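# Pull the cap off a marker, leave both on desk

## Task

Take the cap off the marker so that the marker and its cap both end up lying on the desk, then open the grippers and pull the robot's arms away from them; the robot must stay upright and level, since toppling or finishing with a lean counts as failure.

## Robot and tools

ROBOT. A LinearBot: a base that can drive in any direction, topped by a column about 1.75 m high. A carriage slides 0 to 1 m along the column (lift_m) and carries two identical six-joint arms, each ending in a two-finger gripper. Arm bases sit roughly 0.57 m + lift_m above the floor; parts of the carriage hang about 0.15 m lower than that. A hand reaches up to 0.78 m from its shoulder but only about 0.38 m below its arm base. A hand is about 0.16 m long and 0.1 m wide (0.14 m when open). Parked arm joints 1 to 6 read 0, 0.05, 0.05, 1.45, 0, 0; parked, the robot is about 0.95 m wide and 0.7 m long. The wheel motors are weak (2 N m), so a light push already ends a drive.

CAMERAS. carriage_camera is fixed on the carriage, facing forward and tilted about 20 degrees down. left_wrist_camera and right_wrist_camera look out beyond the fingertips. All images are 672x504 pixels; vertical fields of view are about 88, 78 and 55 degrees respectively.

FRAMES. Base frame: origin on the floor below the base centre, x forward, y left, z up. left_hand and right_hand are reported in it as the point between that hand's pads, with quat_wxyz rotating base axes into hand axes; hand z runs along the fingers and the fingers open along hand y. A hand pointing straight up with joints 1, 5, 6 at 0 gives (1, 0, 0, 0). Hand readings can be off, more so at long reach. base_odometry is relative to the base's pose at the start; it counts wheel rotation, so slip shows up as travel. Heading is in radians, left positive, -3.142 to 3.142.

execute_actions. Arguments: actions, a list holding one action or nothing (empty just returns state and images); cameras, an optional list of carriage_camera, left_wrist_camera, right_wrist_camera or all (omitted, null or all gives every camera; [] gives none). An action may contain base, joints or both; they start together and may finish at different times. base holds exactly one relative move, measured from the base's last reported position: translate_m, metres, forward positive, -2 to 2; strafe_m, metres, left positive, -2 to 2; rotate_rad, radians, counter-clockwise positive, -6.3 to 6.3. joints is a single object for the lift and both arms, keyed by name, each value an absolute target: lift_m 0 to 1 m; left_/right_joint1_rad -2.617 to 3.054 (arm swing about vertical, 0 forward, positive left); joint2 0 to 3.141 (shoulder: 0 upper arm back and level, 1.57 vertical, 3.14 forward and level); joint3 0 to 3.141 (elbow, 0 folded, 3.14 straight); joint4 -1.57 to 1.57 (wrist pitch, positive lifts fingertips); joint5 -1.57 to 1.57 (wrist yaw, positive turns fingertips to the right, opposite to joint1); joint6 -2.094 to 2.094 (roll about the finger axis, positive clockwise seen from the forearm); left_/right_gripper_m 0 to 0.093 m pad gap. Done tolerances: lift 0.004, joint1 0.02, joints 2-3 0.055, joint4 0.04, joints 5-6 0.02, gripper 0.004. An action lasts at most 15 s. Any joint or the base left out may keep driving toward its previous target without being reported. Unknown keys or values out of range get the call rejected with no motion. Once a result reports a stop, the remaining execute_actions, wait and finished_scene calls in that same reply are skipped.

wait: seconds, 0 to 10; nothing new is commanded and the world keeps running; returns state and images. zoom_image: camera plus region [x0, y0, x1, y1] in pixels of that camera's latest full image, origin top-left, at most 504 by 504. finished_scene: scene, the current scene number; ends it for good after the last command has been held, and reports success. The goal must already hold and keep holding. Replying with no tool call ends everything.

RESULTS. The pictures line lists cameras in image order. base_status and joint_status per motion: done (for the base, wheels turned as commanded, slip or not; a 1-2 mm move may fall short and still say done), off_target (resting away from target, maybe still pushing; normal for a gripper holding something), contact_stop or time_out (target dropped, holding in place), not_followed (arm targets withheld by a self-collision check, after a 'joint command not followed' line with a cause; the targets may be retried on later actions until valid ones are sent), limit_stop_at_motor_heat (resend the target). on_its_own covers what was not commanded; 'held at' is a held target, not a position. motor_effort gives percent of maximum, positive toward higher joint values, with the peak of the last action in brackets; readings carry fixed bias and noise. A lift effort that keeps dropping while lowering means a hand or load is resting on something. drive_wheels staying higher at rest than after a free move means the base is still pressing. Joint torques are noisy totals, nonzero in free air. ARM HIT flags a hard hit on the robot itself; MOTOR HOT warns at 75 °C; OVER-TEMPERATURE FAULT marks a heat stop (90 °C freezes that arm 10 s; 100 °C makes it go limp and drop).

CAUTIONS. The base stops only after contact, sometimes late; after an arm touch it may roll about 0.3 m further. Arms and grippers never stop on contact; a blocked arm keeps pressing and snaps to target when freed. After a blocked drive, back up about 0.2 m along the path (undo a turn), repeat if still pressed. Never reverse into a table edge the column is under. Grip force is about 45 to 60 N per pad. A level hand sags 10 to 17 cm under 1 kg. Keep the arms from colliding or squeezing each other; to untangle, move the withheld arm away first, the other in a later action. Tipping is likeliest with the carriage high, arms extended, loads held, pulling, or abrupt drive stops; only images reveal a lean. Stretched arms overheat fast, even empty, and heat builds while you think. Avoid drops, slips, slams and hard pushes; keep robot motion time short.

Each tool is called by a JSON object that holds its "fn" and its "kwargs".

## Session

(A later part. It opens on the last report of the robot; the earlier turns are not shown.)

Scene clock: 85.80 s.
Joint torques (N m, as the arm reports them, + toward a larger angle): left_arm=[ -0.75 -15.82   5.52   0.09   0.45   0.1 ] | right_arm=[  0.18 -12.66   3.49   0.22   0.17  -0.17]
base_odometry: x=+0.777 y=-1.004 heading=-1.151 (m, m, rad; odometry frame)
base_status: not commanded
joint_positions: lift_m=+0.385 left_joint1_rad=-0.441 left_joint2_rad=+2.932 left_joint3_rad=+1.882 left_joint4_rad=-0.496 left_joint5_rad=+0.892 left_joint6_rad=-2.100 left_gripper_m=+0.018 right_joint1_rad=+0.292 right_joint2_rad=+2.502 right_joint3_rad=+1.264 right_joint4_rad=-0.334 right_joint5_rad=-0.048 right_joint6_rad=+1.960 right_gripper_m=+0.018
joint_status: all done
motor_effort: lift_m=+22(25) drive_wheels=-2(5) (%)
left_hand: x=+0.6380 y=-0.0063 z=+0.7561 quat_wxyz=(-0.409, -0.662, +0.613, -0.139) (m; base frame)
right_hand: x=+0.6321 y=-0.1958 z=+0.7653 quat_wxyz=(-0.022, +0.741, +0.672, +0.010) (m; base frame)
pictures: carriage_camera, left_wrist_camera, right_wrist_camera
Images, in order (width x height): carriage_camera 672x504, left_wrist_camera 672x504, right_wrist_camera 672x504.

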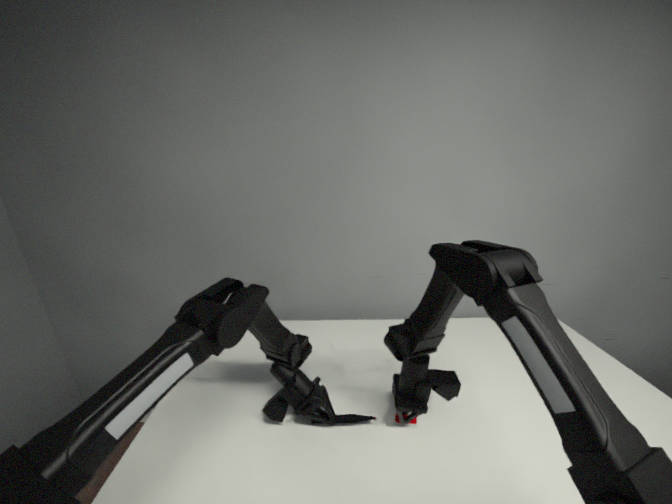

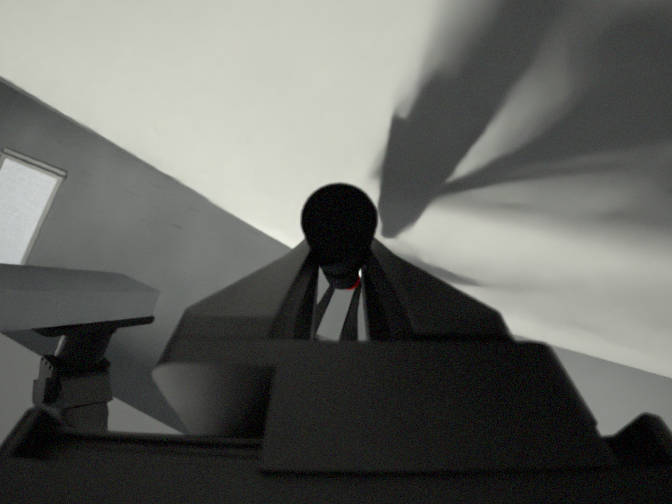

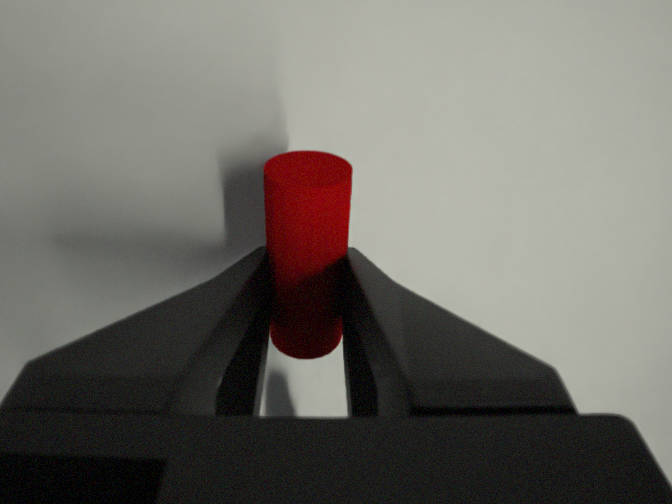

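{"fn": "execute_actions", "kwargs": {"actions": [{"joints":{"lift_m":0.362,"left_joint2_rad":2.915}}], "cameras": []}}

{"fn": "execute_actions", "kwargs": {"actions": [{"joints":{"left_gripper_m":0.04,"right_gripper_m":0.05}}], "cameras": []}}

{"fn": "execute_actions", "kwargs": {"actions": [{"joints":{"lift_m":0.5}}], "cameras": []}}

{"fn": "execute_actions", "kwargs": {"actions": [{"base":{"translate_m":-0.4},"joints":{"left_joint1_rad":0,"left_joint2_rad":0.05,"left_joint3_rad":0.05,"left_joint5_rad":0,"right_joint1_rad":0,"right_joint2_rad":0.05,"right_joint3_rad":0.05}}], "cameras": ["carriage_camera"]}}

Scene clock: 91.27 s.
Joint torques (N m, as the arm reports them, + toward a larger angle): left_arm=[ -0.78 -16.43   5.55   0.18   0.41   0.11] | right_arm=[  0.18 -13.39   3.49   0.23   0.14  -0.15]
base_odometry: x=+0.777 y=-1.004 heading=-1.151 (m, m, rad; odometry frame)
base_status: not commanded
joint_positions: lift_m=+0.362 left_joint1_rad=-0.441 left_joint2_rad=+2.917 left_joint3_rad=+1.882 left_joint4_rad=-0.502 left_joint5_rad=+0.896 left_joint6_rad=-2.099 left_gripper_m=+0.018 right_joint1_rad=+0.292 right_joint2_rad=+2.509 right_joint3_rad=+1.264 right_joint4_rad=-0.333 right_joint5_rad=-0.048 right_joint6_rad=+1.959 right_gripper_m=+0.018
joint_status: all done
motor_effort: lift_m=+22(24) drive_wheels=-1(3) (%)
left_hand: x=+0.6407 y=-0.0082 z=+0.7400 quat_wxyz=(-0.409, -0.660, +0.614, -0.143) (m; base frame)
right_hand: x=+0.6301 y=-0.1965 z=+0.7399 quat_wxyz=(-0.023, +0.740, +0.672, +0.007) (m; base frame)
pictures: none
No camera images: the call's "cameras" was empty. Leave "cameras" out to get every camera's image.

Scene clock: 91.87 s.
Joint torques (N m, as the arm reports them, + toward a larger angle): left_arm=[ -0.82 -16.45   5.54   0.18   0.31   0.1 ] | right_arm=[  0.06 -13.25   3.45   0.21   0.18  -0.11]
base_odometry: x=+0.777 y=-1.004 heading=-1.151 (m, m, rad; odometry frame)
base_status: not commanded
joint_positions: lift_m=+0.362 left_joint1_rad=-0.441 left_joint2_rad=+2.917 left_joint3_rad=+1.882 left_joint4_rad=-0.503 left_joint5_rad=+0.904 left_joint6_rad=-2.099 left_gripper_m=+0.040 right_joint1_rad=+0.292 right_joint2_rad=+2.509 right_joint3_rad=+1.264 right_joint4_rad=-0.333 right_joint5_rad=-0.048 right_joint6_rad=+1.959 right_gripper_m=+0.050
joint_status: all done
motor_effort: lift_m=+25(21) drive_wheels=-1(1) (%)
left_hand: x=+0.6402 y=-0.0089 z=+0.7411 quat_wxyz=(-0.413, -0.658, +0.613, -0.144) (m; base frame)
right_hand: x=+0.6301 y=-0.1965 z=+0.7399 quat_wxyz=(-0.023, +0.740, +0.672, +0.007) (m; base frame)
pictures: none
No camera images: the call's "cameras" was empty. Leave "cameras" out to get every camera's image.

Scene clock: 92.97 s.
Joint torques (N m, as the arm reports them, + toward a larger angle): left_arm=[ -0.77 -16.01   5.6    0.21   0.33   0.09] | right_arm=[  0.08 -12.82   3.65   0.25   0.15  -0.16]
base_odometry: x=+0.777 y=-1.004 heading=-1.151 (m, m, rad; odometry frame)
base_status: not commanded
joint_positions: lift_m=+0.500 left_joint1_rad=-0.441 left_joint2_rad=+2.911 left_joint3_rad=+1.882 left_joint4_rad=-0.506 left_joint5_rad=+0.902 left_joint6_rad=-2.099 left_gripper_m=+0.040 right_joint1_rad=+0.292 right_joint2_rad=+2.505 right_joint3_rad=+1.264 right_joint4_rad=-0.333 right_joint5_rad=-0.048 right_joint6_rad=+1.959 right_gripper_m=+0.050
joint_status: all done
motor_effort: lift_m=+27(38) drive_wheels=-1(2) (%)
left_hand: x=+0.6413 y=-0.0092 z=+0.8807 quat_wxyz=(-0.411, -0.658, +0.614, -0.144) (m; base frame)
right_hand: x=+0.6316 y=-0.1961 z=+0.8789 quat_wxyz=(-0.022, +0.740, +0.672, +0.009) (m; base frame)
pictures: none
No camera images: the call's "cameras" was empty. Leave "cameras" out to get every camera's image.

Scene clock: 95.90 s.
Joint torques (N m, as the arm reports them, + toward a larger angle): left_arm=[-0.18  1.71  7.12  1.1  -0.18  0.1 ] | right_arm=[-0.2   1.21  7.25  2.09  0.07 -0.22]
base_odometry: x=+0.614 y=-0.638 heading=-1.151 (m, m, rad; odometry frame)
base_status: done
joint_positions: lift_m=+0.500 left_joint1_rad=+0.008 left_joint2_rad=+0.793 left_joint3_rad=+0.087 left_joint4_rad=-0.521 left_joint5_rad=+0.004 left_joint6_rad=-2.102 left_gripper_m=+0.040 right_joint1_rad=-0.005 right_joint2_rad=+0.058 right_joint3_rad=+0.056 right_joint4_rad=-0.330 right_joint5_rad=-0.040 right_joint6_rad=+1.959 right_gripper_m=+0.050
joint_status: left_joint1_rad not_followed (moved +0.449 of +0.441); left_joint2_rad not_followed (moved -2.118 of -2.861); left_joint3_rad not_followed (moved -1.795 of -1.832); left_joint5_rad not_followed (moved -0.898 of -0.902); the others done
motor_effort: lift_m=+31(32) drive_wheels=-3(45) (%)
left_hand: x=+0.4249 y=+0.3100 z=+1.0233 quat_wxyz=(+0.084, -0.857, +0.486, -0.149) (m; base frame)
right_hand: x=+0.5158 y=-0.3039 z=+1.1747 quat_wxyz=(+0.311, +0.670, +0.462, +0.490) (m; base frame)
pictures: carriage_camera
joint command not followed: on one or more control steps a check withheld the commanded joint targets of the left arm, and it was not sent them on those steps. On the call's last step the targets were still withheld.
cause: the commanded joint targets would bring two parts of the arm too close to each other (its upper arm (the part past joint 2) and its wrist (the part past joint 5), with the joints from left_joint3_rad to left_joint5_rad between them); next, command targets that bring no two parts of the arm closer together.
Images, in order (width x height): carriage_camera 672x504.

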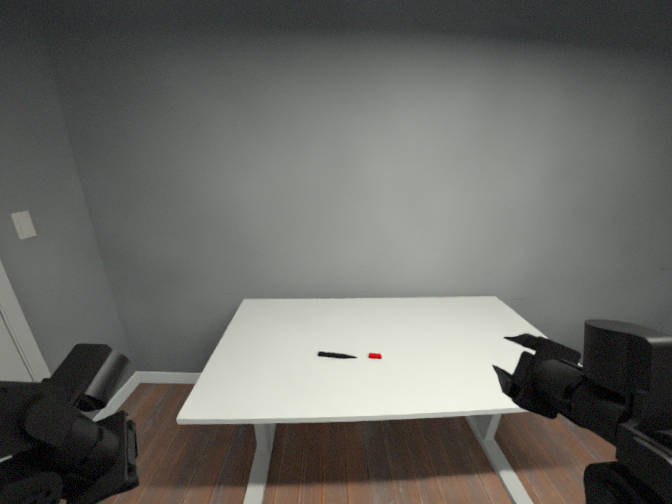

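{"fn": "finished_scene", "kwargs": {"scene": 1}}

The scene is finished: the task was done.


## Next scene

The same job, from a new start.

{"fn": "execute_actions", "kwargs": {"actions": [], "cameras": ["carriage_camera"]}}

Scene clock: 0.00 s.
Joint torques (N m, as the arm reports them, + toward a larger angle): no reading
base_odometry: x=+0.000 y=+0.000 heading=+0.000 (m, m, rad; odometry frame)
base_status: not commanded
joint_positions: lift_m=+0.303 left_joint1_rad=+0.017 left_joint2_rad=+0.058 left_joint3_rad=+0.048 left_joint4_rad=+1.477 left_joint5_rad=+0.032 left_joint6_rad=-0.060 left_gripper_m=+0.095 right_joint1_rad=-0.001 right_joint2_rad=+0.039 right_joint3_rad=+0.047 right_joint4_rad=+1.467 right_joint5_rad=-0.037 right_joint6_rad=-0.032 right_gripper_m=+0.095
joint_status: not commanded
motor_effort: lift_m=+26 drive_wheels=+9 (%)
left_hand: x=+0.3093 y=+0.3046 z=+1.3004 quat_wxyz=(+0.998, +0.014, +0.052, -0.022) (m; base frame)
right_hand: x=+0.3059 y=-0.3033 z=+1.2999 quat_wxyz=(+0.999, -0.019, +0.047, -0.015) (m; base frame)
pictures: carriage_camera
Images, in order (width x height): carriage_camera 672x504.

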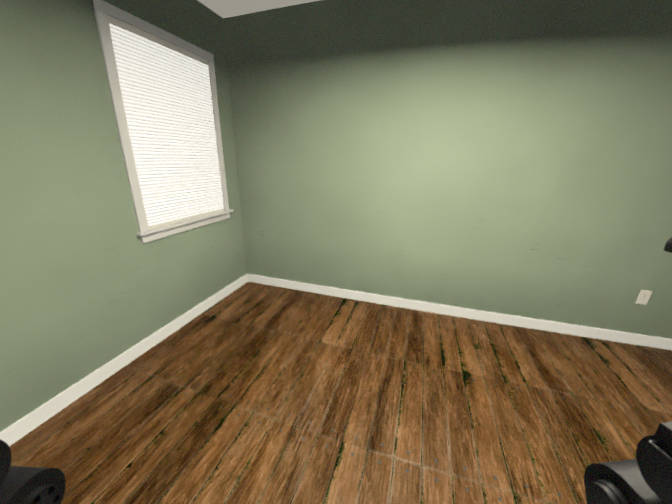

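{"fn": "execute_actions", "kwargs": {"actions": [{"base":{"rotate_rad":-1.85},"joints":{"lift_m":0.45}}], "cameras": ["carriage_camera"]}}

Scene clock: 5.83 s.
Joint torques (N m, as the arm reports them, + toward a larger angle): left_arm=[-0.19  4.67  6.11 -0.47 -0.11  0.02] | right_arm=[-0.62  4.52  5.88 -0.37  0.07 -0.04]
base_odometry: x=+0.000 y=+0.000 heading=-1.849 (m, m, rad; odometry frame)
base_status: done
joint_positions: lift_m=+0.450 left_joint1_rad=+0.017 left_joint2_rad=+0.058 left_joint3_rad=+0.048 left_joint4_rad=+1.477 left_joint5_rad=+0.032 left_joint6_rad=-0.060 left_gripper_m=+0.095 right_joint1_rad=-0.001 right_joint2_rad=+0.039 right_joint3_rad=+0.047 right_joint4_rad=+1.467 right_joint5_rad=-0.037 right_joint6_rad=-0.032 right_gripper_m=+0.095
joint_status: all done
motor_effort: lift_m=+28(34) drive_wheels=+9(34) (%)
left_hand: x=+0.3095 y=+0.3046 z=+1.4474 quat_wxyz=(+0.998, +0.014, +0.053, -0.022) (m; base frame)
right_hand: x=+0.3059 y=-0.3033 z=+1.4469 quat_wxyz=(+0.999, -0.019, +0.047, -0.015) (m; base frame)
pictures: carriage_camera
Images, in order (width x height): carriage_camera 672x504.

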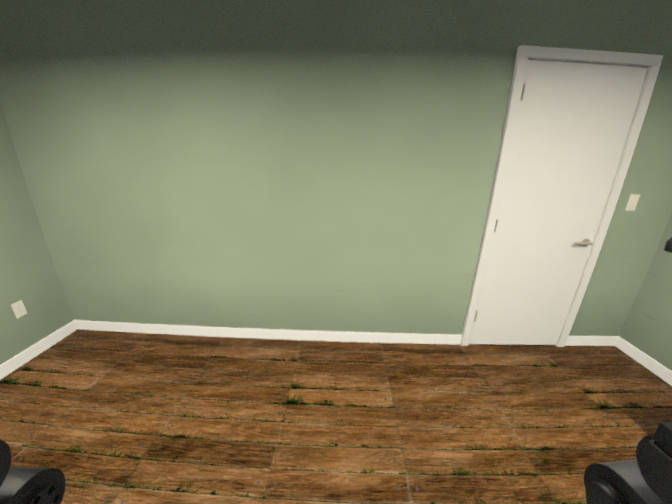

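{"fn": "execute_actions", "kwargs": {"actions": [{"base":{"rotate_rad":-1.62}}], "cameras": ["carriage_camera"]}}

Scene clock: 10.83 s.
Joint torques (N m, as the arm reports them, + toward a larger angle): left_arm=[-0.16  4.64  6.13 -0.46 -0.11  0.02] | right_arm=[-0.53  4.58  5.91 -0.36  0.05 -0.05]
base_odometry: x=+0.000 y=+0.000 heading=+2.815 (m, m, rad; odometry frame)
base_status: done
joint_positions: lift_m=+0.450 left_joint1_rad=+0.017 left_joint2_rad=+0.058 left_joint3_rad=+0.048 left_joint4_rad=+1.476 left_joint5_rad=+0.032 left_joint6_rad=-0.060 left_gripper_m=+0.095 right_joint1_rad=-0.001 right_joint2_rad=+0.039 right_joint3_rad=+0.047 right_joint4_rad=+1.467 right_joint5_rad=-0.037 right_joint6_rad=-0.032 right_gripper_m=+0.095
joint_status: not commanded
motor_effort: lift_m=+30(30) drive_wheels=+9(34) (%)
left_hand: x=+0.3096 y=+0.3046 z=+1.4473 quat_wxyz=(+0.998, +0.014, +0.053, -0.022) (m; base frame)
right_hand: x=+0.3059 y=-0.3033 z=+1.4469 quat_wxyz=(+0.999, -0.019, +0.047, -0.015) (m; base frame)
pictures: carriage_camera
Images, in order (width x height): carriage_camera 672x504.

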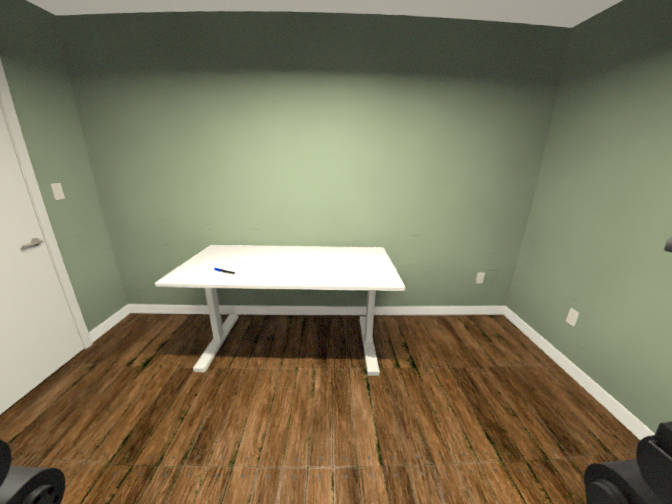

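{"fn": "execute_actions", "kwargs": {"actions": [{"base":{"strafe_m":0.49},"joints":{"left_joint2_rad":2.5,"left_joint3_rad":1.26,"left_joint4_rad":-0.33,"right_joint2_rad":2.5,"right_joint3_rad":1.26,"right_joint4_rad":-0.33,"left_joint6_rad":-0.9,"right_joint6_rad":2.09}}], "cameras": []}}

{"fn": "execute_actions", "kwargs": {"actions": [{"base":{"translate_m":1.1}}], "cameras": ["carriage_camera","left_wrist_camera"]}}

Scene clock: 17.77 s.
Joint torques (N m, as the arm reports them, + toward a larger angle): left_arm=[ -0.17 -13.16   4.04   0.31  -0.14  -0.08] | right_arm=[ -0.51 -13.01   4.17   0.15   0.09   0.08]
base_odometry: x=-0.158 y=-0.464 heading=+2.814 (m, m, rad; odometry frame)
base_status: done
joint_positions: lift_m=+0.450 left_joint1_rad=+0.017 left_joint2_rad=+2.496 left_joint3_rad=+1.260 left_joint4_rad=-0.326 left_joint5_rad=+0.032 left_joint6_rad=-0.891 left_gripper_m=+0.095 right_joint1_rad=-0.001 right_joint2_rad=+2.505 right_joint3_rad=+1.254 right_joint4_rad=-0.323 right_joint5_rad=-0.037 right_joint6_rad=+2.081 right_gripper_m=+0.095
joint_status: all done
motor_effort: lift_m=+30(29) drive_wheels=-6(35) (%)
left_hand: x=+0.6521 y=+0.3104 z=+0.8313 quat_wxyz=(-0.003, -0.438, +0.899, -0.016) (m; base frame)
right_hand: x=+0.6473 y=-0.3035 z=+0.8272 quat_wxyz=(-0.017, +0.863, +0.505, +0.008) (m; base frame)
pictures: none
No camera images: the call's "cameras" was empty. Leave "cameras" out to get every camera's image.

Scene clock: 22.37 s.
Joint torques (N m, as the arm reports them, + toward a larger angle): left_arm=[ -0.16 -13.07   4.11   0.31  -0.14  -0.08] | right_arm=[ -0.59 -12.87   4.31   0.14   0.06   0.07]
base_odometry: x=-1.200 y=-0.111 heading=+2.815 (m, m, rad; odometry frame)
base_status: done
joint_positions: lift_m=+0.450 left_joint1_rad=+0.017 left_joint2_rad=+2.496 left_joint3_rad=+1.260 left_joint4_rad=-0.326 left_joint5_rad=+0.032 left_joint6_rad=-0.891 left_gripper_m=+0.095 right_joint1_rad=-0.001 right_joint2_rad=+2.505 right_joint3_rad=+1.254 right_joint4_rad=-0.323 right_joint5_rad=-0.037 right_joint6_rad=+2.081 right_gripper_m=+0.095
joint_status: not commanded
motor_effort: lift_m=+28(31) drive_wheels=-7(34) (%)
left_hand: x=+0.6521 y=+0.3104 z=+0.8313 quat_wxyz=(-0.003, -0.438, +0.899, -0.016) (m; base frame)
right_hand: x=+0.6472 y=-0.3035 z=+0.8272 quat_wxyz=(-0.017, +0.863, +0.505, +0.008) (m; base frame)
pictures: carriage_camera, left_wrist_camera
Images, in order (width x height): carriage_camera 672x504, left_wrist_camera 672x504.

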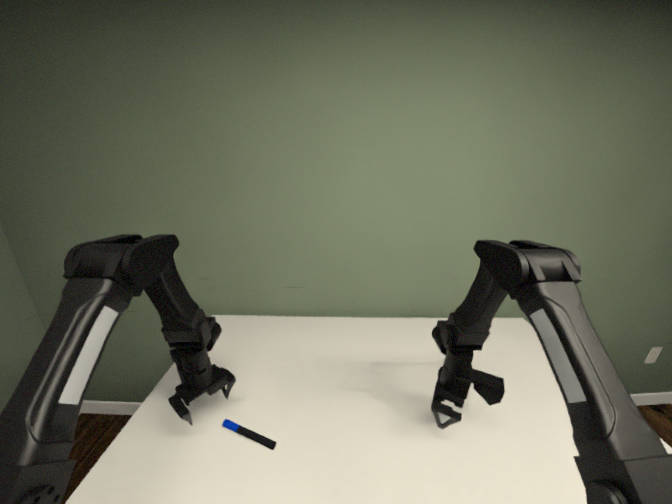

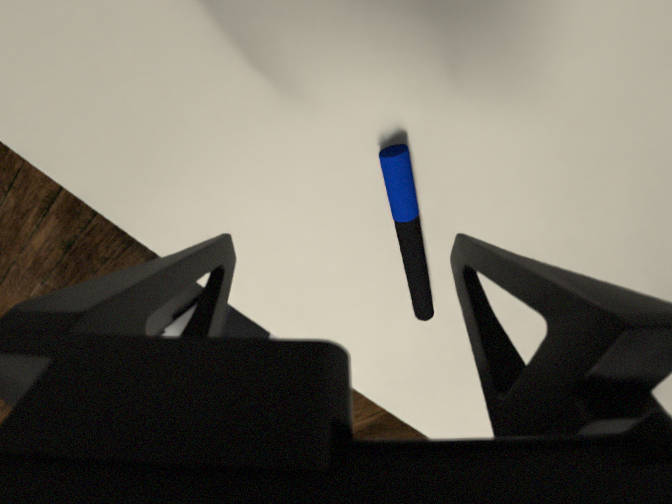

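{"fn": "execute_actions", "kwargs": {"actions": [{"base":{"translate_m":0.04},"joints":{"lift_m":0.4,"left_joint1_rad":-0.04,"left_joint6_rad":-1.2,"right_joint2_rad":2.4}}], "cameras": ["carriage_camera","left_wrist_camera"]}}

Scene clock: 27.33 s.
Joint torques (N m, as the arm reports them, + toward a larger angle): left_arm=[  0.04 -13.3    3.98   0.29  -0.16  -0.07] | right_arm=[ -0.73 -13.63   4.71   0.35   0.08   0.07]
base_odometry: x=-1.238 y=-0.098 heading=+2.815 (m, m, rad; odometry frame)
base_status: done
joint_positions: lift_m=+0.400 left_joint1_rad=-0.042 left_joint2_rad=+2.498 left_joint3_rad=+1.260 left_joint4_rad=-0.328 left_joint5_rad=+0.033 left_joint6_rad=-1.191 left_gripper_m=+0.095 right_joint1_rad=-0.001 right_joint2_rad=+2.414 right_joint3_rad=+1.254 right_joint4_rad=-0.328 right_joint5_rad=-0.037 right_joint6_rad=+2.081 right_gripper_m=+0.095
joint_status: all done
motor_effort: lift_m=+20(26) drive_wheels=-6(39) (%)
left_hand: x=+0.6503 y=+0.2885 z=+0.7811 quat_wxyz=(-0.008, -0.543, +0.839, -0.015) (m; base frame)
right_hand: x=+0.6722 y=-0.3036 z=+0.8106 quat_wxyz=(+0.005, +0.862, +0.505, +0.045) (m; base frame)
pictures: carriage_camera, left_wrist_camera
Images, in order (width x height): carriage_camera 672x504, left_wrist_camera 672x504.

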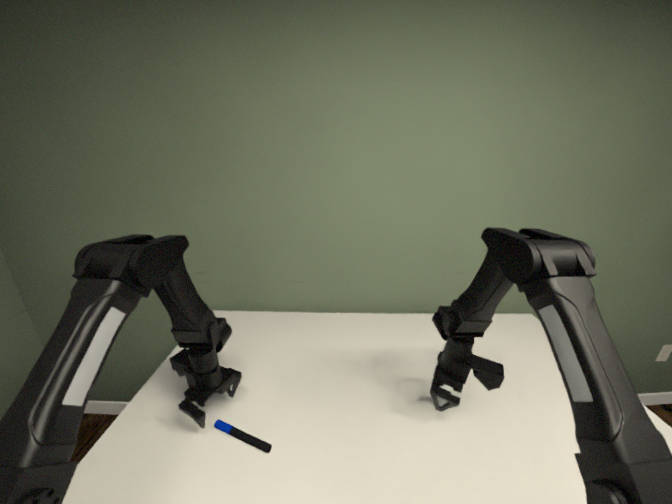

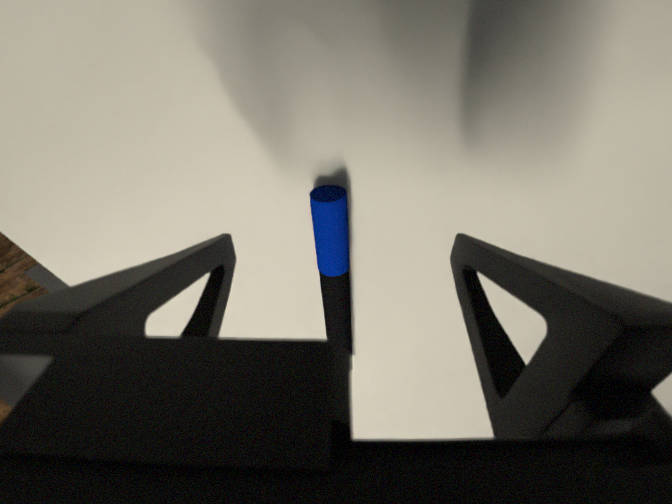

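{"fn": "execute_actions", "kwargs": {"actions": [{"base":{"translate_m":-0.01},"joints":{"lift_m":0.358}}], "cameras": ["left_wrist_camera"]}}

Scene clock: 31.20 s.
Joint torques (N m, as the arm reports them, + toward a larger angle): left_arm=[  0.01 -13.47   4.02   0.29  -0.16  -0.07] | right_arm=[ -0.64 -13.19   4.89   0.39   0.03   0.08]
base_odometry: x=-1.228 y=-0.102 heading=+2.816 (m, m, rad; odometry frame)
base_status: done
joint_positions: lift_m=+0.358 left_joint1_rad=-0.042 left_joint2_rad=+2.500 left_joint3_rad=+1.260 left_joint4_rad=-0.330 left_joint5_rad=+0.033 left_joint6_rad=-1.191 left_gripper_m=+0.095 right_joint1_rad=-0.001 right_joint2_rad=+2.409 right_joint3_rad=+1.254 right_joint4_rad=-0.331 right_joint5_rad=-0.037 right_joint6_rad=+2.081 right_gripper_m=+0.095
joint_status: all done
motor_effort: lift_m=+21(23) drive_wheels=+5(32) (%)
left_hand: x=+0.6494 y=+0.2885 z=+0.7386 quat_wxyz=(-0.009, -0.543, +0.839, -0.014) (m; base frame)
right_hand: x=+0.6727 y=-0.3036 z=+0.7704 quat_wxyz=(+0.006, +0.862, +0.505, +0.046) (m; base frame)
pictures: left_wrist_camera
Images, in order (width x height): left_wrist_camera 672x504.

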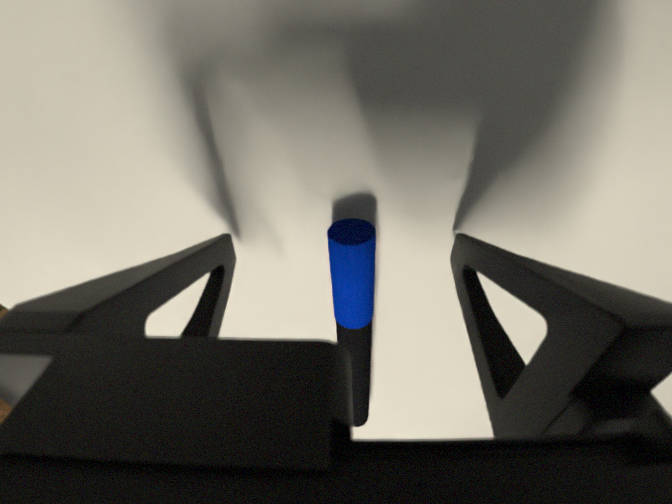

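{"fn": "execute_actions", "kwargs": {"actions": [{"base":{"strafe_m":-0.022},"joints":{"lift_m":0.356}}], "cameras": []}}

{"fn": "execute_actions", "kwargs": {"actions": [{"joints":{"left_gripper_m":0}}], "cameras": ["left_wrist_camera"]}}

{"fn": "execute_actions", "kwargs": {"actions": [{"joints":{"lift_m":0.4,"left_joint1_rad":-0.4,"left_joint6_rad":-2.07,"right_joint1_rad":0.4,"right_joint5_rad":-0.9,"right_joint2_rad":2.9,"right_joint3_rad":1.89,"right_joint4_rad":-0.51}}]}}

Scene clock: 36.40 s.
Joint torques (N m, as the arm reports them, + toward a larger angle): left_arm=[ -0.04 -13.41   4.1    0.31  -0.16  -0.07] | right_arm=[ -0.54 -13.29   4.74   0.42   0.1    0.07]
base_odometry: x=-1.221 y=-0.081 heading=+2.816 (m, m, rad; odometry frame)
base_status: done
joint_positions: lift_m=+0.356 left_joint1_rad=-0.042 left_joint2_rad=+2.500 left_joint3_rad=+1.260 left_joint4_rad=-0.330 left_joint5_rad=+0.032 left_joint6_rad=-1.191 left_gripper_m=+0.095 right_joint1_rad=-0.001 right_joint2_rad=+2.409 right_joint3_rad=+1.254 right_joint4_rad=-0.331 right_joint5_rad=-0.037 right_joint6_rad=+2.081 right_gripper_m=+0.095
joint_status: all done
motor_effort: lift_m=+25(26) drive_wheels=-4(28) (%)
left_hand: x=+0.6494 y=+0.2886 z=+0.7367 quat_wxyz=(-0.009, -0.543, +0.839, -0.013) (m; base frame)
right_hand: x=+0.6728 y=-0.3036 z=+0.7685 quat_wxyz=(+0.006, +0.862, +0.505, +0.046) (m; base frame)
pictures: none
No camera images: the call's "cameras" was empty. Leave "cameras" out to get every camera's image.

Scene clock: 37.13 s.
Joint torques (N m, as the arm reports them, + toward a larger angle): left_arm=[  0.02 -13.44   4.06   0.32  -0.16  -0.08] | right_arm=[ -0.6  -13.12   4.87   0.38   0.08   0.06]
base_odometry: x=-1.221 y=-0.081 heading=+2.816 (m, m, rad; odometry frame)
base_status: not commanded
joint_positions: lift_m=+0.356 left_joint1_rad=-0.042 left_joint2_rad=+2.500 left_joint3_rad=+1.260 left_joint4_rad=-0.330 left_joint5_rad=+0.032 left_joint6_rad=-1.191 left_gripper_m=+0.018 right_joint1_rad=-0.001 right_joint2_rad=+2.409 right_joint3_rad=+1.254 right_joint4_rad=-0.331 right_joint5_rad=-0.037 right_joint6_rad=+2.081 right_gripper_m=+0.095
joint_status: left_gripper_m off_target (ended at +0.018, target +0.000)
motor_effort: lift_m=+23(20) drive_wheels=-4(4) (%)
left_hand: x=+0.6494 y=+0.2886 z=+0.7367 quat_wxyz=(-0.009, -0.543, +0.839, -0.013) (m; base frame)
right_hand: x=+0.6728 y=-0.3036 z=+0.7685 quat_wxyz=(+0.006, +0.862, +0.505, +0.046) (m; base frame)
pictures: left_wrist_camera
Images, in order (width x height): left_wrist_camera 672x504.

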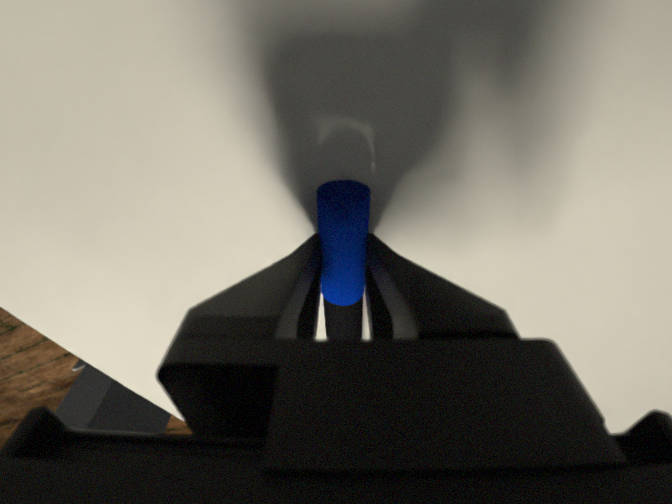

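Scene clock: 38.50 s.
Joint torques (N m, as the arm reports them, + toward a larger angle): left_arm=[  0.45 -13.07   3.98   0.16  -0.17  -0.08] | right_arm=[ -1.28 -15.87   5.54   0.17  -0.38   0.1 ]
base_odometry: x=-1.221 y=-0.081 heading=+2.816 (m, m, rad; odometry frame)
base_status: not commanded
joint_positions: lift_m=+0.400 left_joint1_rad=-0.409 left_joint2_rad=+2.496 left_joint3_rad=+1.260 left_joint4_rad=-0.326 left_joint5_rad=+0.034 left_joint6_rad=-2.061 left_gripper_m=+0.018 right_joint1_rad=+0.411 right_joint2_rad=+2.905 right_joint3_rad=+1.879 right_joint4_rad=-0.495 right_joint5_rad=-0.890 right_joint6_rad=+2.081 right_gripper_m=+0.095
joint_status: all done
motor_effort: lift_m=+29(36) drive_wheels=-3(4) (%)
left_hand: x=+0.6191 y=+0.1570 z=+0.7813 quat_wxyz=(-0.015, -0.735, +0.678, -0.010) (m; base frame)
right_hand: x=+0.6540 y=-0.0019 z=+0.7815 quat_wxyz=(-0.401, +0.662, +0.614, +0.159) (m; base frame)
pictures: carriage_camera, left_wrist_camera, right_wrist_camera
Images, in order (width x height): carriage_camera 672x504, left_wrist_camera 672x504, right_wrist_camera 672x504.

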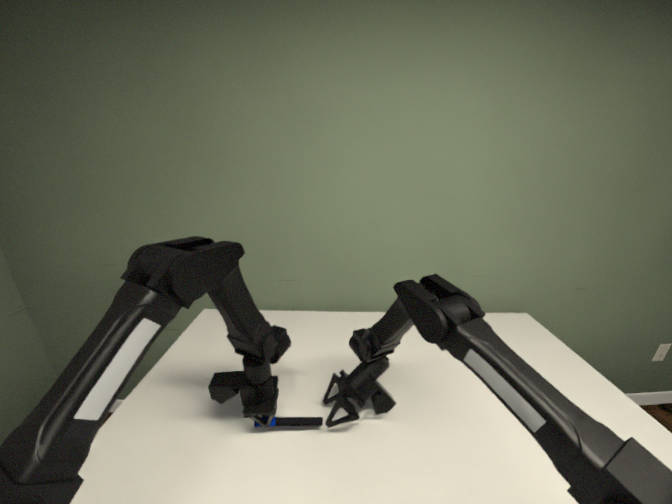

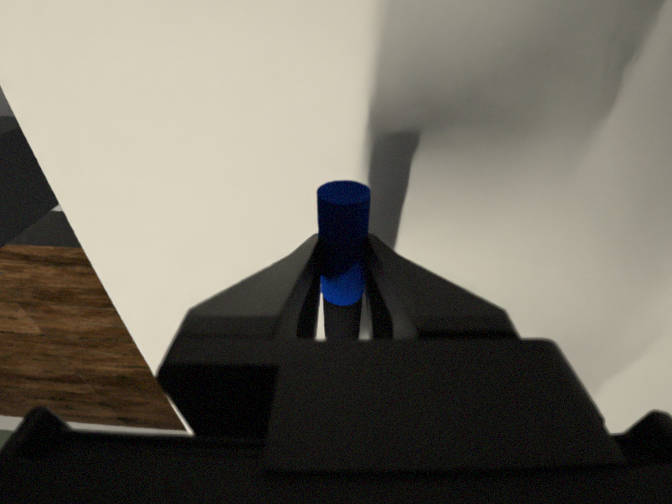

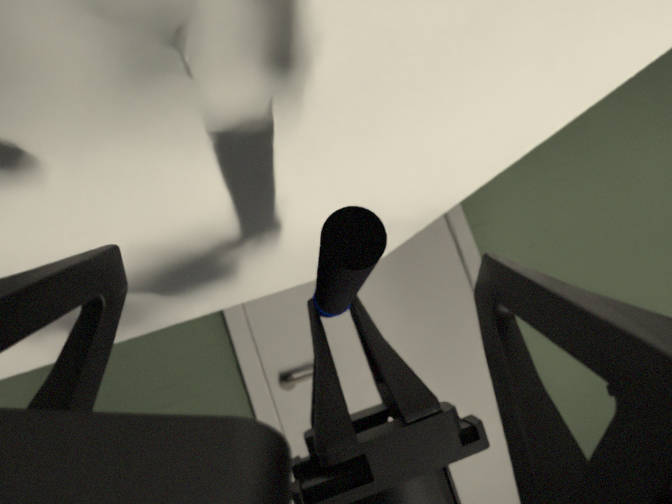

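{"fn": "execute_actions", "kwargs": {"actions": [{"joints":{"left_joint1_rad":-0.46,"right_joint1_rad":0.52,"right_joint2_rad":2.92}}], "cameras": ["right_wrist_camera"]}}

{"fn": "execute_actions", "kwargs": {"actions": [{"joints":{"right_gripper_m":0}}], "cameras": ["right_wrist_camera"]}}

{"fn": "execute_actions", "kwargs": {"actions": [{"joints":{"left_joint1_rad":-0.3,"right_joint1_rad":0.42,"lift_m":0.385}}]}}

Scene clock: 42.97 s.
Joint torques (N m, as the arm reports them, + toward a larger angle): left_arm=[ -0.15 -13.14   3.99   0.18  -0.15  -0.08] | right_arm=[ -1.14 -14.66   5.57   0.14  -0.38   0.12]
base_odometry: x=-1.221 y=-0.081 heading=+2.816 (m, m, rad; odometry frame)
base_status: not commanded
joint_positions: lift_m=+0.400 left_joint1_rad=-0.460 left_joint2_rad=+2.496 left_joint3_rad=+1.260 left_joint4_rad=-0.326 left_joint5_rad=+0.032 left_joint6_rad=-2.061 left_gripper_m=+0.018 right_joint1_rad=+0.529 right_joint2_rad=+2.912 right_joint3_rad=+1.879 right_joint4_rad=-0.495 right_joint5_rad=-0.894 right_joint6_rad=+2.081 right_gripper_m=+0.095
joint_status: all done
motor_effort: lift_m=+27(30) drive_wheels=+4(5) (%)
left_hand: x=+0.6110 y=+0.1401 z=+0.7813 quat_wxyz=(-0.014, -0.717, +0.696, -0.009) (m; base frame)
right_hand: x=+0.6131 y=+0.0391 z=+0.7790 quat_wxyz=(-0.412, +0.625, +0.650, +0.132) (m; base frame)
pictures: right_wrist_camera
Images, in order (width x height): right_wrist_camera 672x504.

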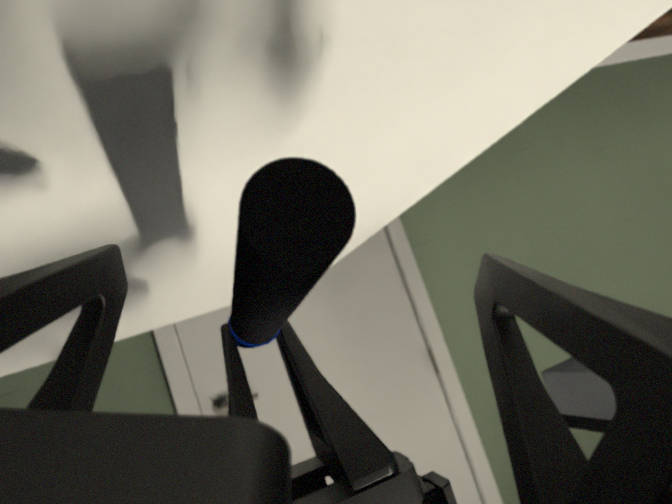

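Scene clock: 43.70 s.
Joint torques (N m, as the arm reports them, + toward a larger angle): left_arm=[  0.11 -13.14   4.04   0.38  -0.33  -0.05] | right_arm=[ -0.74 -14.84   5.38   0.01  -0.53   0.03]
base_odometry: x=-1.221 y=-0.081 heading=+2.816 (m, m, rad; odometry frame)
base_status: not commanded
joint_positions: lift_m=+0.400 left_joint1_rad=-0.465 left_joint2_rad=+2.497 left_joint3_rad=+1.258 left_joint4_rad=-0.349 left_joint5_rad=+0.050 left_joint6_rad=-2.064 left_gripper_m=+0.018 right_joint1_rad=+0.524 right_joint2_rad=+2.913 right_joint3_rad=+1.882 right_joint4_rad=-0.480 right_joint5_rad=-0.877 right_joint6_rad=+2.090 right_gripper_m=+0.017
joint_status: right_gripper_m off_target (ended at +0.017, target +0.000)
motor_effort: lift_m=+28(30) drive_wheels=+4(5) (%)
left_hand: x=+0.6030 y=+0.1389 z=+0.7809 quat_wxyz=(-0.026, -0.717, +0.696, +0.000) (m; base frame)
right_hand: x=+0.6187 y=+0.0377 z=+0.7770 quat_wxyz=(-0.403, +0.629, +0.650, +0.137) (m; base frame)
pictures: right_wrist_camera
Images, in order (width x height): right_wrist_camera 672x504.

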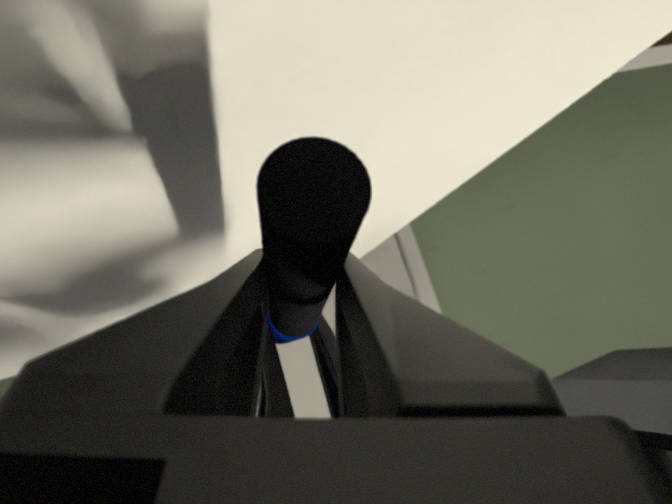

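Scene clock: 44.53 s.
Joint torques (N m, as the arm reports them, + toward a larger angle): left_arm=[ -0.84 -13.34   4.05   0.27  -0.16  -0.04] | right_arm=[  0.19 -16.15   5.13   0.13  -0.42   0.  ]
base_odometry: x=-1.221 y=-0.081 heading=+2.816 (m, m, rad; odometry frame)
base_status: not commanded
joint_positions: lift_m=+0.385 left_joint1_rad=-0.290 left_joint2_rad=+2.500 left_joint3_rad=+1.258 left_joint4_rad=-0.338 left_joint5_rad=+0.033 left_joint6_rad=-2.064 left_gripper_m=+0.018 right_joint1_rad=+0.411 right_joint2_rad=+2.930 right_joint3_rad=+1.883 right_joint4_rad=-0.496 right_joint5_rad=-0.885 right_joint6_rad=+2.090 right_gripper_m=+0.017
joint_status: all done
motor_effort: lift_m=+24(22) drive_wheels=+5(6) (%)
left_hand: x=+0.6305 y=+0.1997 z=+0.7654 quat_wxyz=(-0.017, -0.775, +0.631, -0.003) (m; base frame)
right_hand: x=+0.6484 y=-0.0049 z=+0.7562 quat_wxyz=(-0.403, +0.669, +0.608, +0.147) (m; base frame)
pictures: carriage_camera, left_wrist_camera, right_wrist_camera
Images, in order (width x height): carriage_camera 672x504, left_wrist_camera 672x504, right_wrist_camera 672x504.

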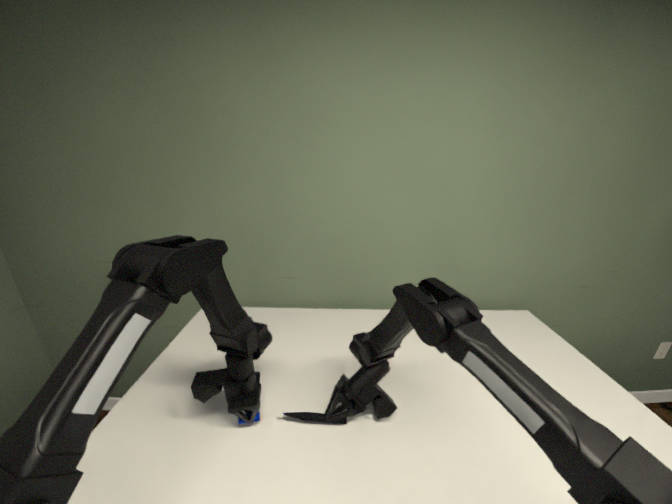

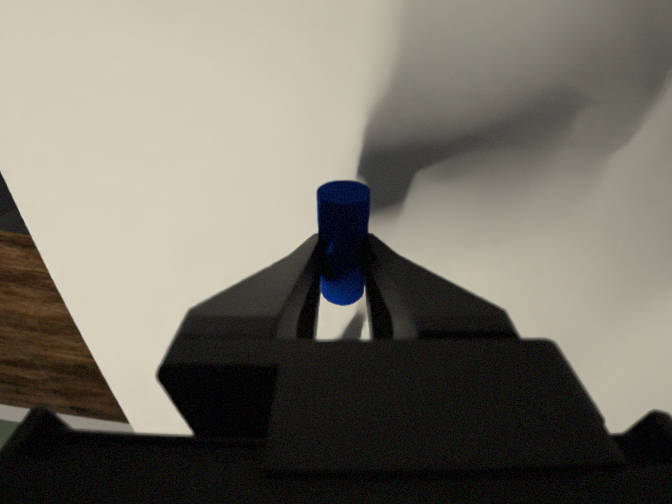

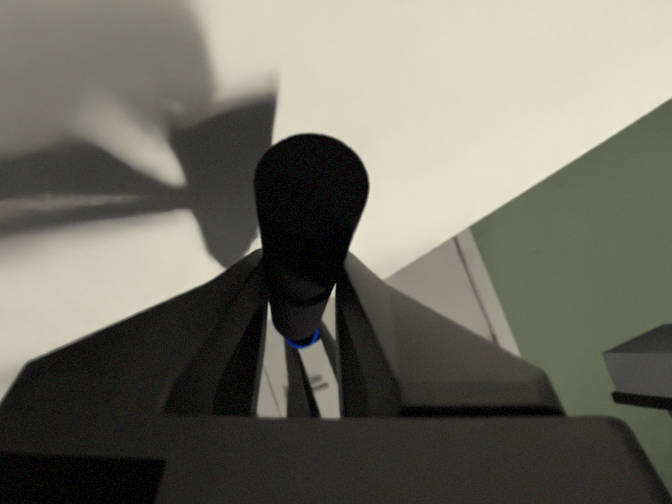

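{"fn": "execute_actions", "kwargs": {"actions": [{"joints":{"lift_m":0.36,"right_joint2_rad":2.91}}], "cameras": []}}

{"fn": "execute_actions", "kwargs": {"actions": [{"joints":{"left_gripper_m":0.05,"right_gripper_m":0.04}}], "cameras": []}}

{"fn": "execute_actions", "kwargs": {"actions": [{"joints":{"lift_m":0.5}}], "cameras": []}}

{"fn": "execute_actions", "kwargs": {"actions": [{"base":{"translate_m":-0.4},"joints":{"left_joint1_rad":0,"left_joint2_rad":1.3,"right_joint1_rad":0,"right_joint2_rad":1.5}}], "cameras": ["carriage_camera"]}}

Scene clock: 49.43 s.
Joint torques (N m, as the arm reports them, + toward a larger angle): left_arm=[ -0.85 -13.45   3.97   0.21  -0.15  -0.04] | right_arm=[  0.28 -15.33   5.42   0.2   -0.34   0.02]
base_odometry: x=-1.221 y=-0.081 heading=+2.816 (m, m, rad; odometry frame)
base_status: not commanded
joint_positions: lift_m=+0.360 left_joint1_rad=-0.290 left_joint2_rad=+2.502 left_joint3_rad=+1.258 left_joint4_rad=-0.334 left_joint5_rad=+0.033 left_joint6_rad=-2.064 left_gripper_m=+0.018 right_joint1_rad=+0.411 right_joint2_rad=+2.910 right_joint3_rad=+1.883 right_joint4_rad=-0.506 right_joint5_rad=-0.902 right_joint6_rad=+2.090 right_gripper_m=+0.017
joint_status: all done
motor_effort: lift_m=+21(22) drive_wheels=+5(5) (%)
left_hand: x=+0.6308 y=+0.1996 z=+0.7398 quat_wxyz=(-0.016, -0.775, +0.632, -0.003) (m; base frame)
right_hand: x=+0.6515 y=-0.0016 z=+0.7422 quat_wxyz=(-0.408, +0.664, +0.607, +0.153) (m; base frame)
pictures: none
No camera images: the call's "cameras" was empty. Leave "cameras" out to get every camera's image.

Scene clock: 50.03 s.
Joint torques (N m, as the arm reports them, + toward a larger angle): left_arm=[ -0.9  -13.5    4.08   0.23  -0.17  -0.05] | right_arm=[  0.13 -15.28   5.25   0.24  -0.31   0.01]
base_odometry: x=-1.221 y=-0.081 heading=+2.816 (m, m, rad; odometry frame)
base_status: not commanded
joint_positions: lift_m=+0.360 left_joint1_rad=-0.290 left_joint2_rad=+2.502 left_joint3_rad=+1.258 left_joint4_rad=-0.334 left_joint5_rad=+0.033 left_joint6_rad=-2.064 left_gripper_m=+0.050 right_joint1_rad=+0.411 right_joint2_rad=+2.910 right_joint3_rad=+1.883 right_joint4_rad=-0.506 right_joint5_rad=-0.904 right_joint6_rad=+2.090 right_gripper_m=+0.040
joint_status: all done
motor_effort: lift_m=+20(22) drive_wheels=+5(5) (%)
left_hand: x=+0.6308 y=+0.1996 z=+0.7398 quat_wxyz=(-0.016, -0.775, +0.632, -0.003) (m; base frame)
right_hand: x=+0.6514 y=-0.0014 z=+0.7424 quat_wxyz=(-0.409, +0.664, +0.607, +0.154) (m; base frame)
pictures: none
No camera images: the call's "cameras" was empty. Leave "cameras" out to get every camera's image.

Scene clock: 51.13 s.
Joint torques (N m, as the arm reports them, + toward a larger angle): left_arm=[ -0.88 -13.14   4.1    0.24  -0.16  -0.04] | right_arm=[  0.18 -15.57   5.32   0.24  -0.3   -0.04]
base_odometry: x=-1.221 y=-0.081 heading=+2.816 (m, m, rad; odometry frame)
base_status: not commanded
joint_positions: lift_m=+0.500 left_joint1_rad=-0.290 left_joint2_rad=+2.498 left_joint3_rad=+1.258 left_joint4_rad=-0.333 left_joint5_rad=+0.033 left_joint6_rad=-2.064 left_gripper_m=+0.050 right_joint1_rad=+0.411 right_joint2_rad=+2.912 right_joint3_rad=+1.883 right_joint4_rad=-0.507 right_joint5_rad=-0.903 right_joint6_rad=+2.090 right_gripper_m=+0.040
joint_status: all done
motor_effort: lift_m=+35(39) drive_wheels=+5(5) (%)
left_hand: x=+0.6322 y=+0.1992 z=+0.8805 quat_wxyz=(-0.015, -0.775, +0.632, -0.006) (m; base frame)
right_hand: x=+0.6508 y=-0.0018 z=+0.8807 quat_wxyz=(-0.409, +0.665, +0.606, +0.152) (m; base frame)
pictures: none
No camera images: the call's "cameras" was empty. Leave "cameras" out to get every camera's image.

Scene clock: 54.03 s.
Joint torques (N m, as the arm reports them, + toward a larger angle): left_arm=[-0.66 -6.17  8.53  2.19 -0.08  0.03] | right_arm=[-0.17 -6.11  6.97  1.8  -0.05 -0.11]
base_odometry: x=-0.842 y=-0.209 heading=+2.816 (m, m, rad; odometry frame)
base_status: done
joint_positions: lift_m=+0.500 left_joint1_rad=+0.007 left_joint2_rad=+1.303 left_joint3_rad=+1.258 left_joint4_rad=-0.316 left_joint5_rad=+0.029 left_joint6_rad=-2.064 left_gripper_m=+0.050 right_joint1_rad=-0.007 right_joint2_rad=+1.498 right_joint3_rad=+1.883 right_joint4_rad=-0.501 right_joint5_rad=-0.894 right_joint6_rad=+2.090 right_gripper_m=+0.040
joint_status: all done
motor_effort: lift_m=+30(31) drive_wheels=-4(49) (%)
left_hand: x=+0.7095 y=+0.3075 z=+1.3969 quat_wxyz=(+0.283, -0.703, +0.427, -0.493) (m; base frame)
right_hand: x=+0.6684 y=-0.1783 z=+1.5700 quat_wxyz=(+0.024, +0.440, +0.585, +0.681) (m; base frame)
pictures: carriage_camera
Images, in order (width x height): carriage_camera 672x504.

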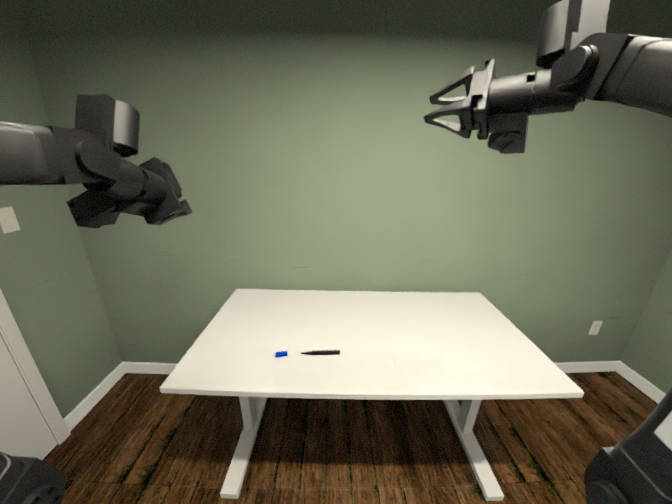

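{"fn": "finished_scene", "kwargs": {"scene": 2}}

The scene is finished: the task was done.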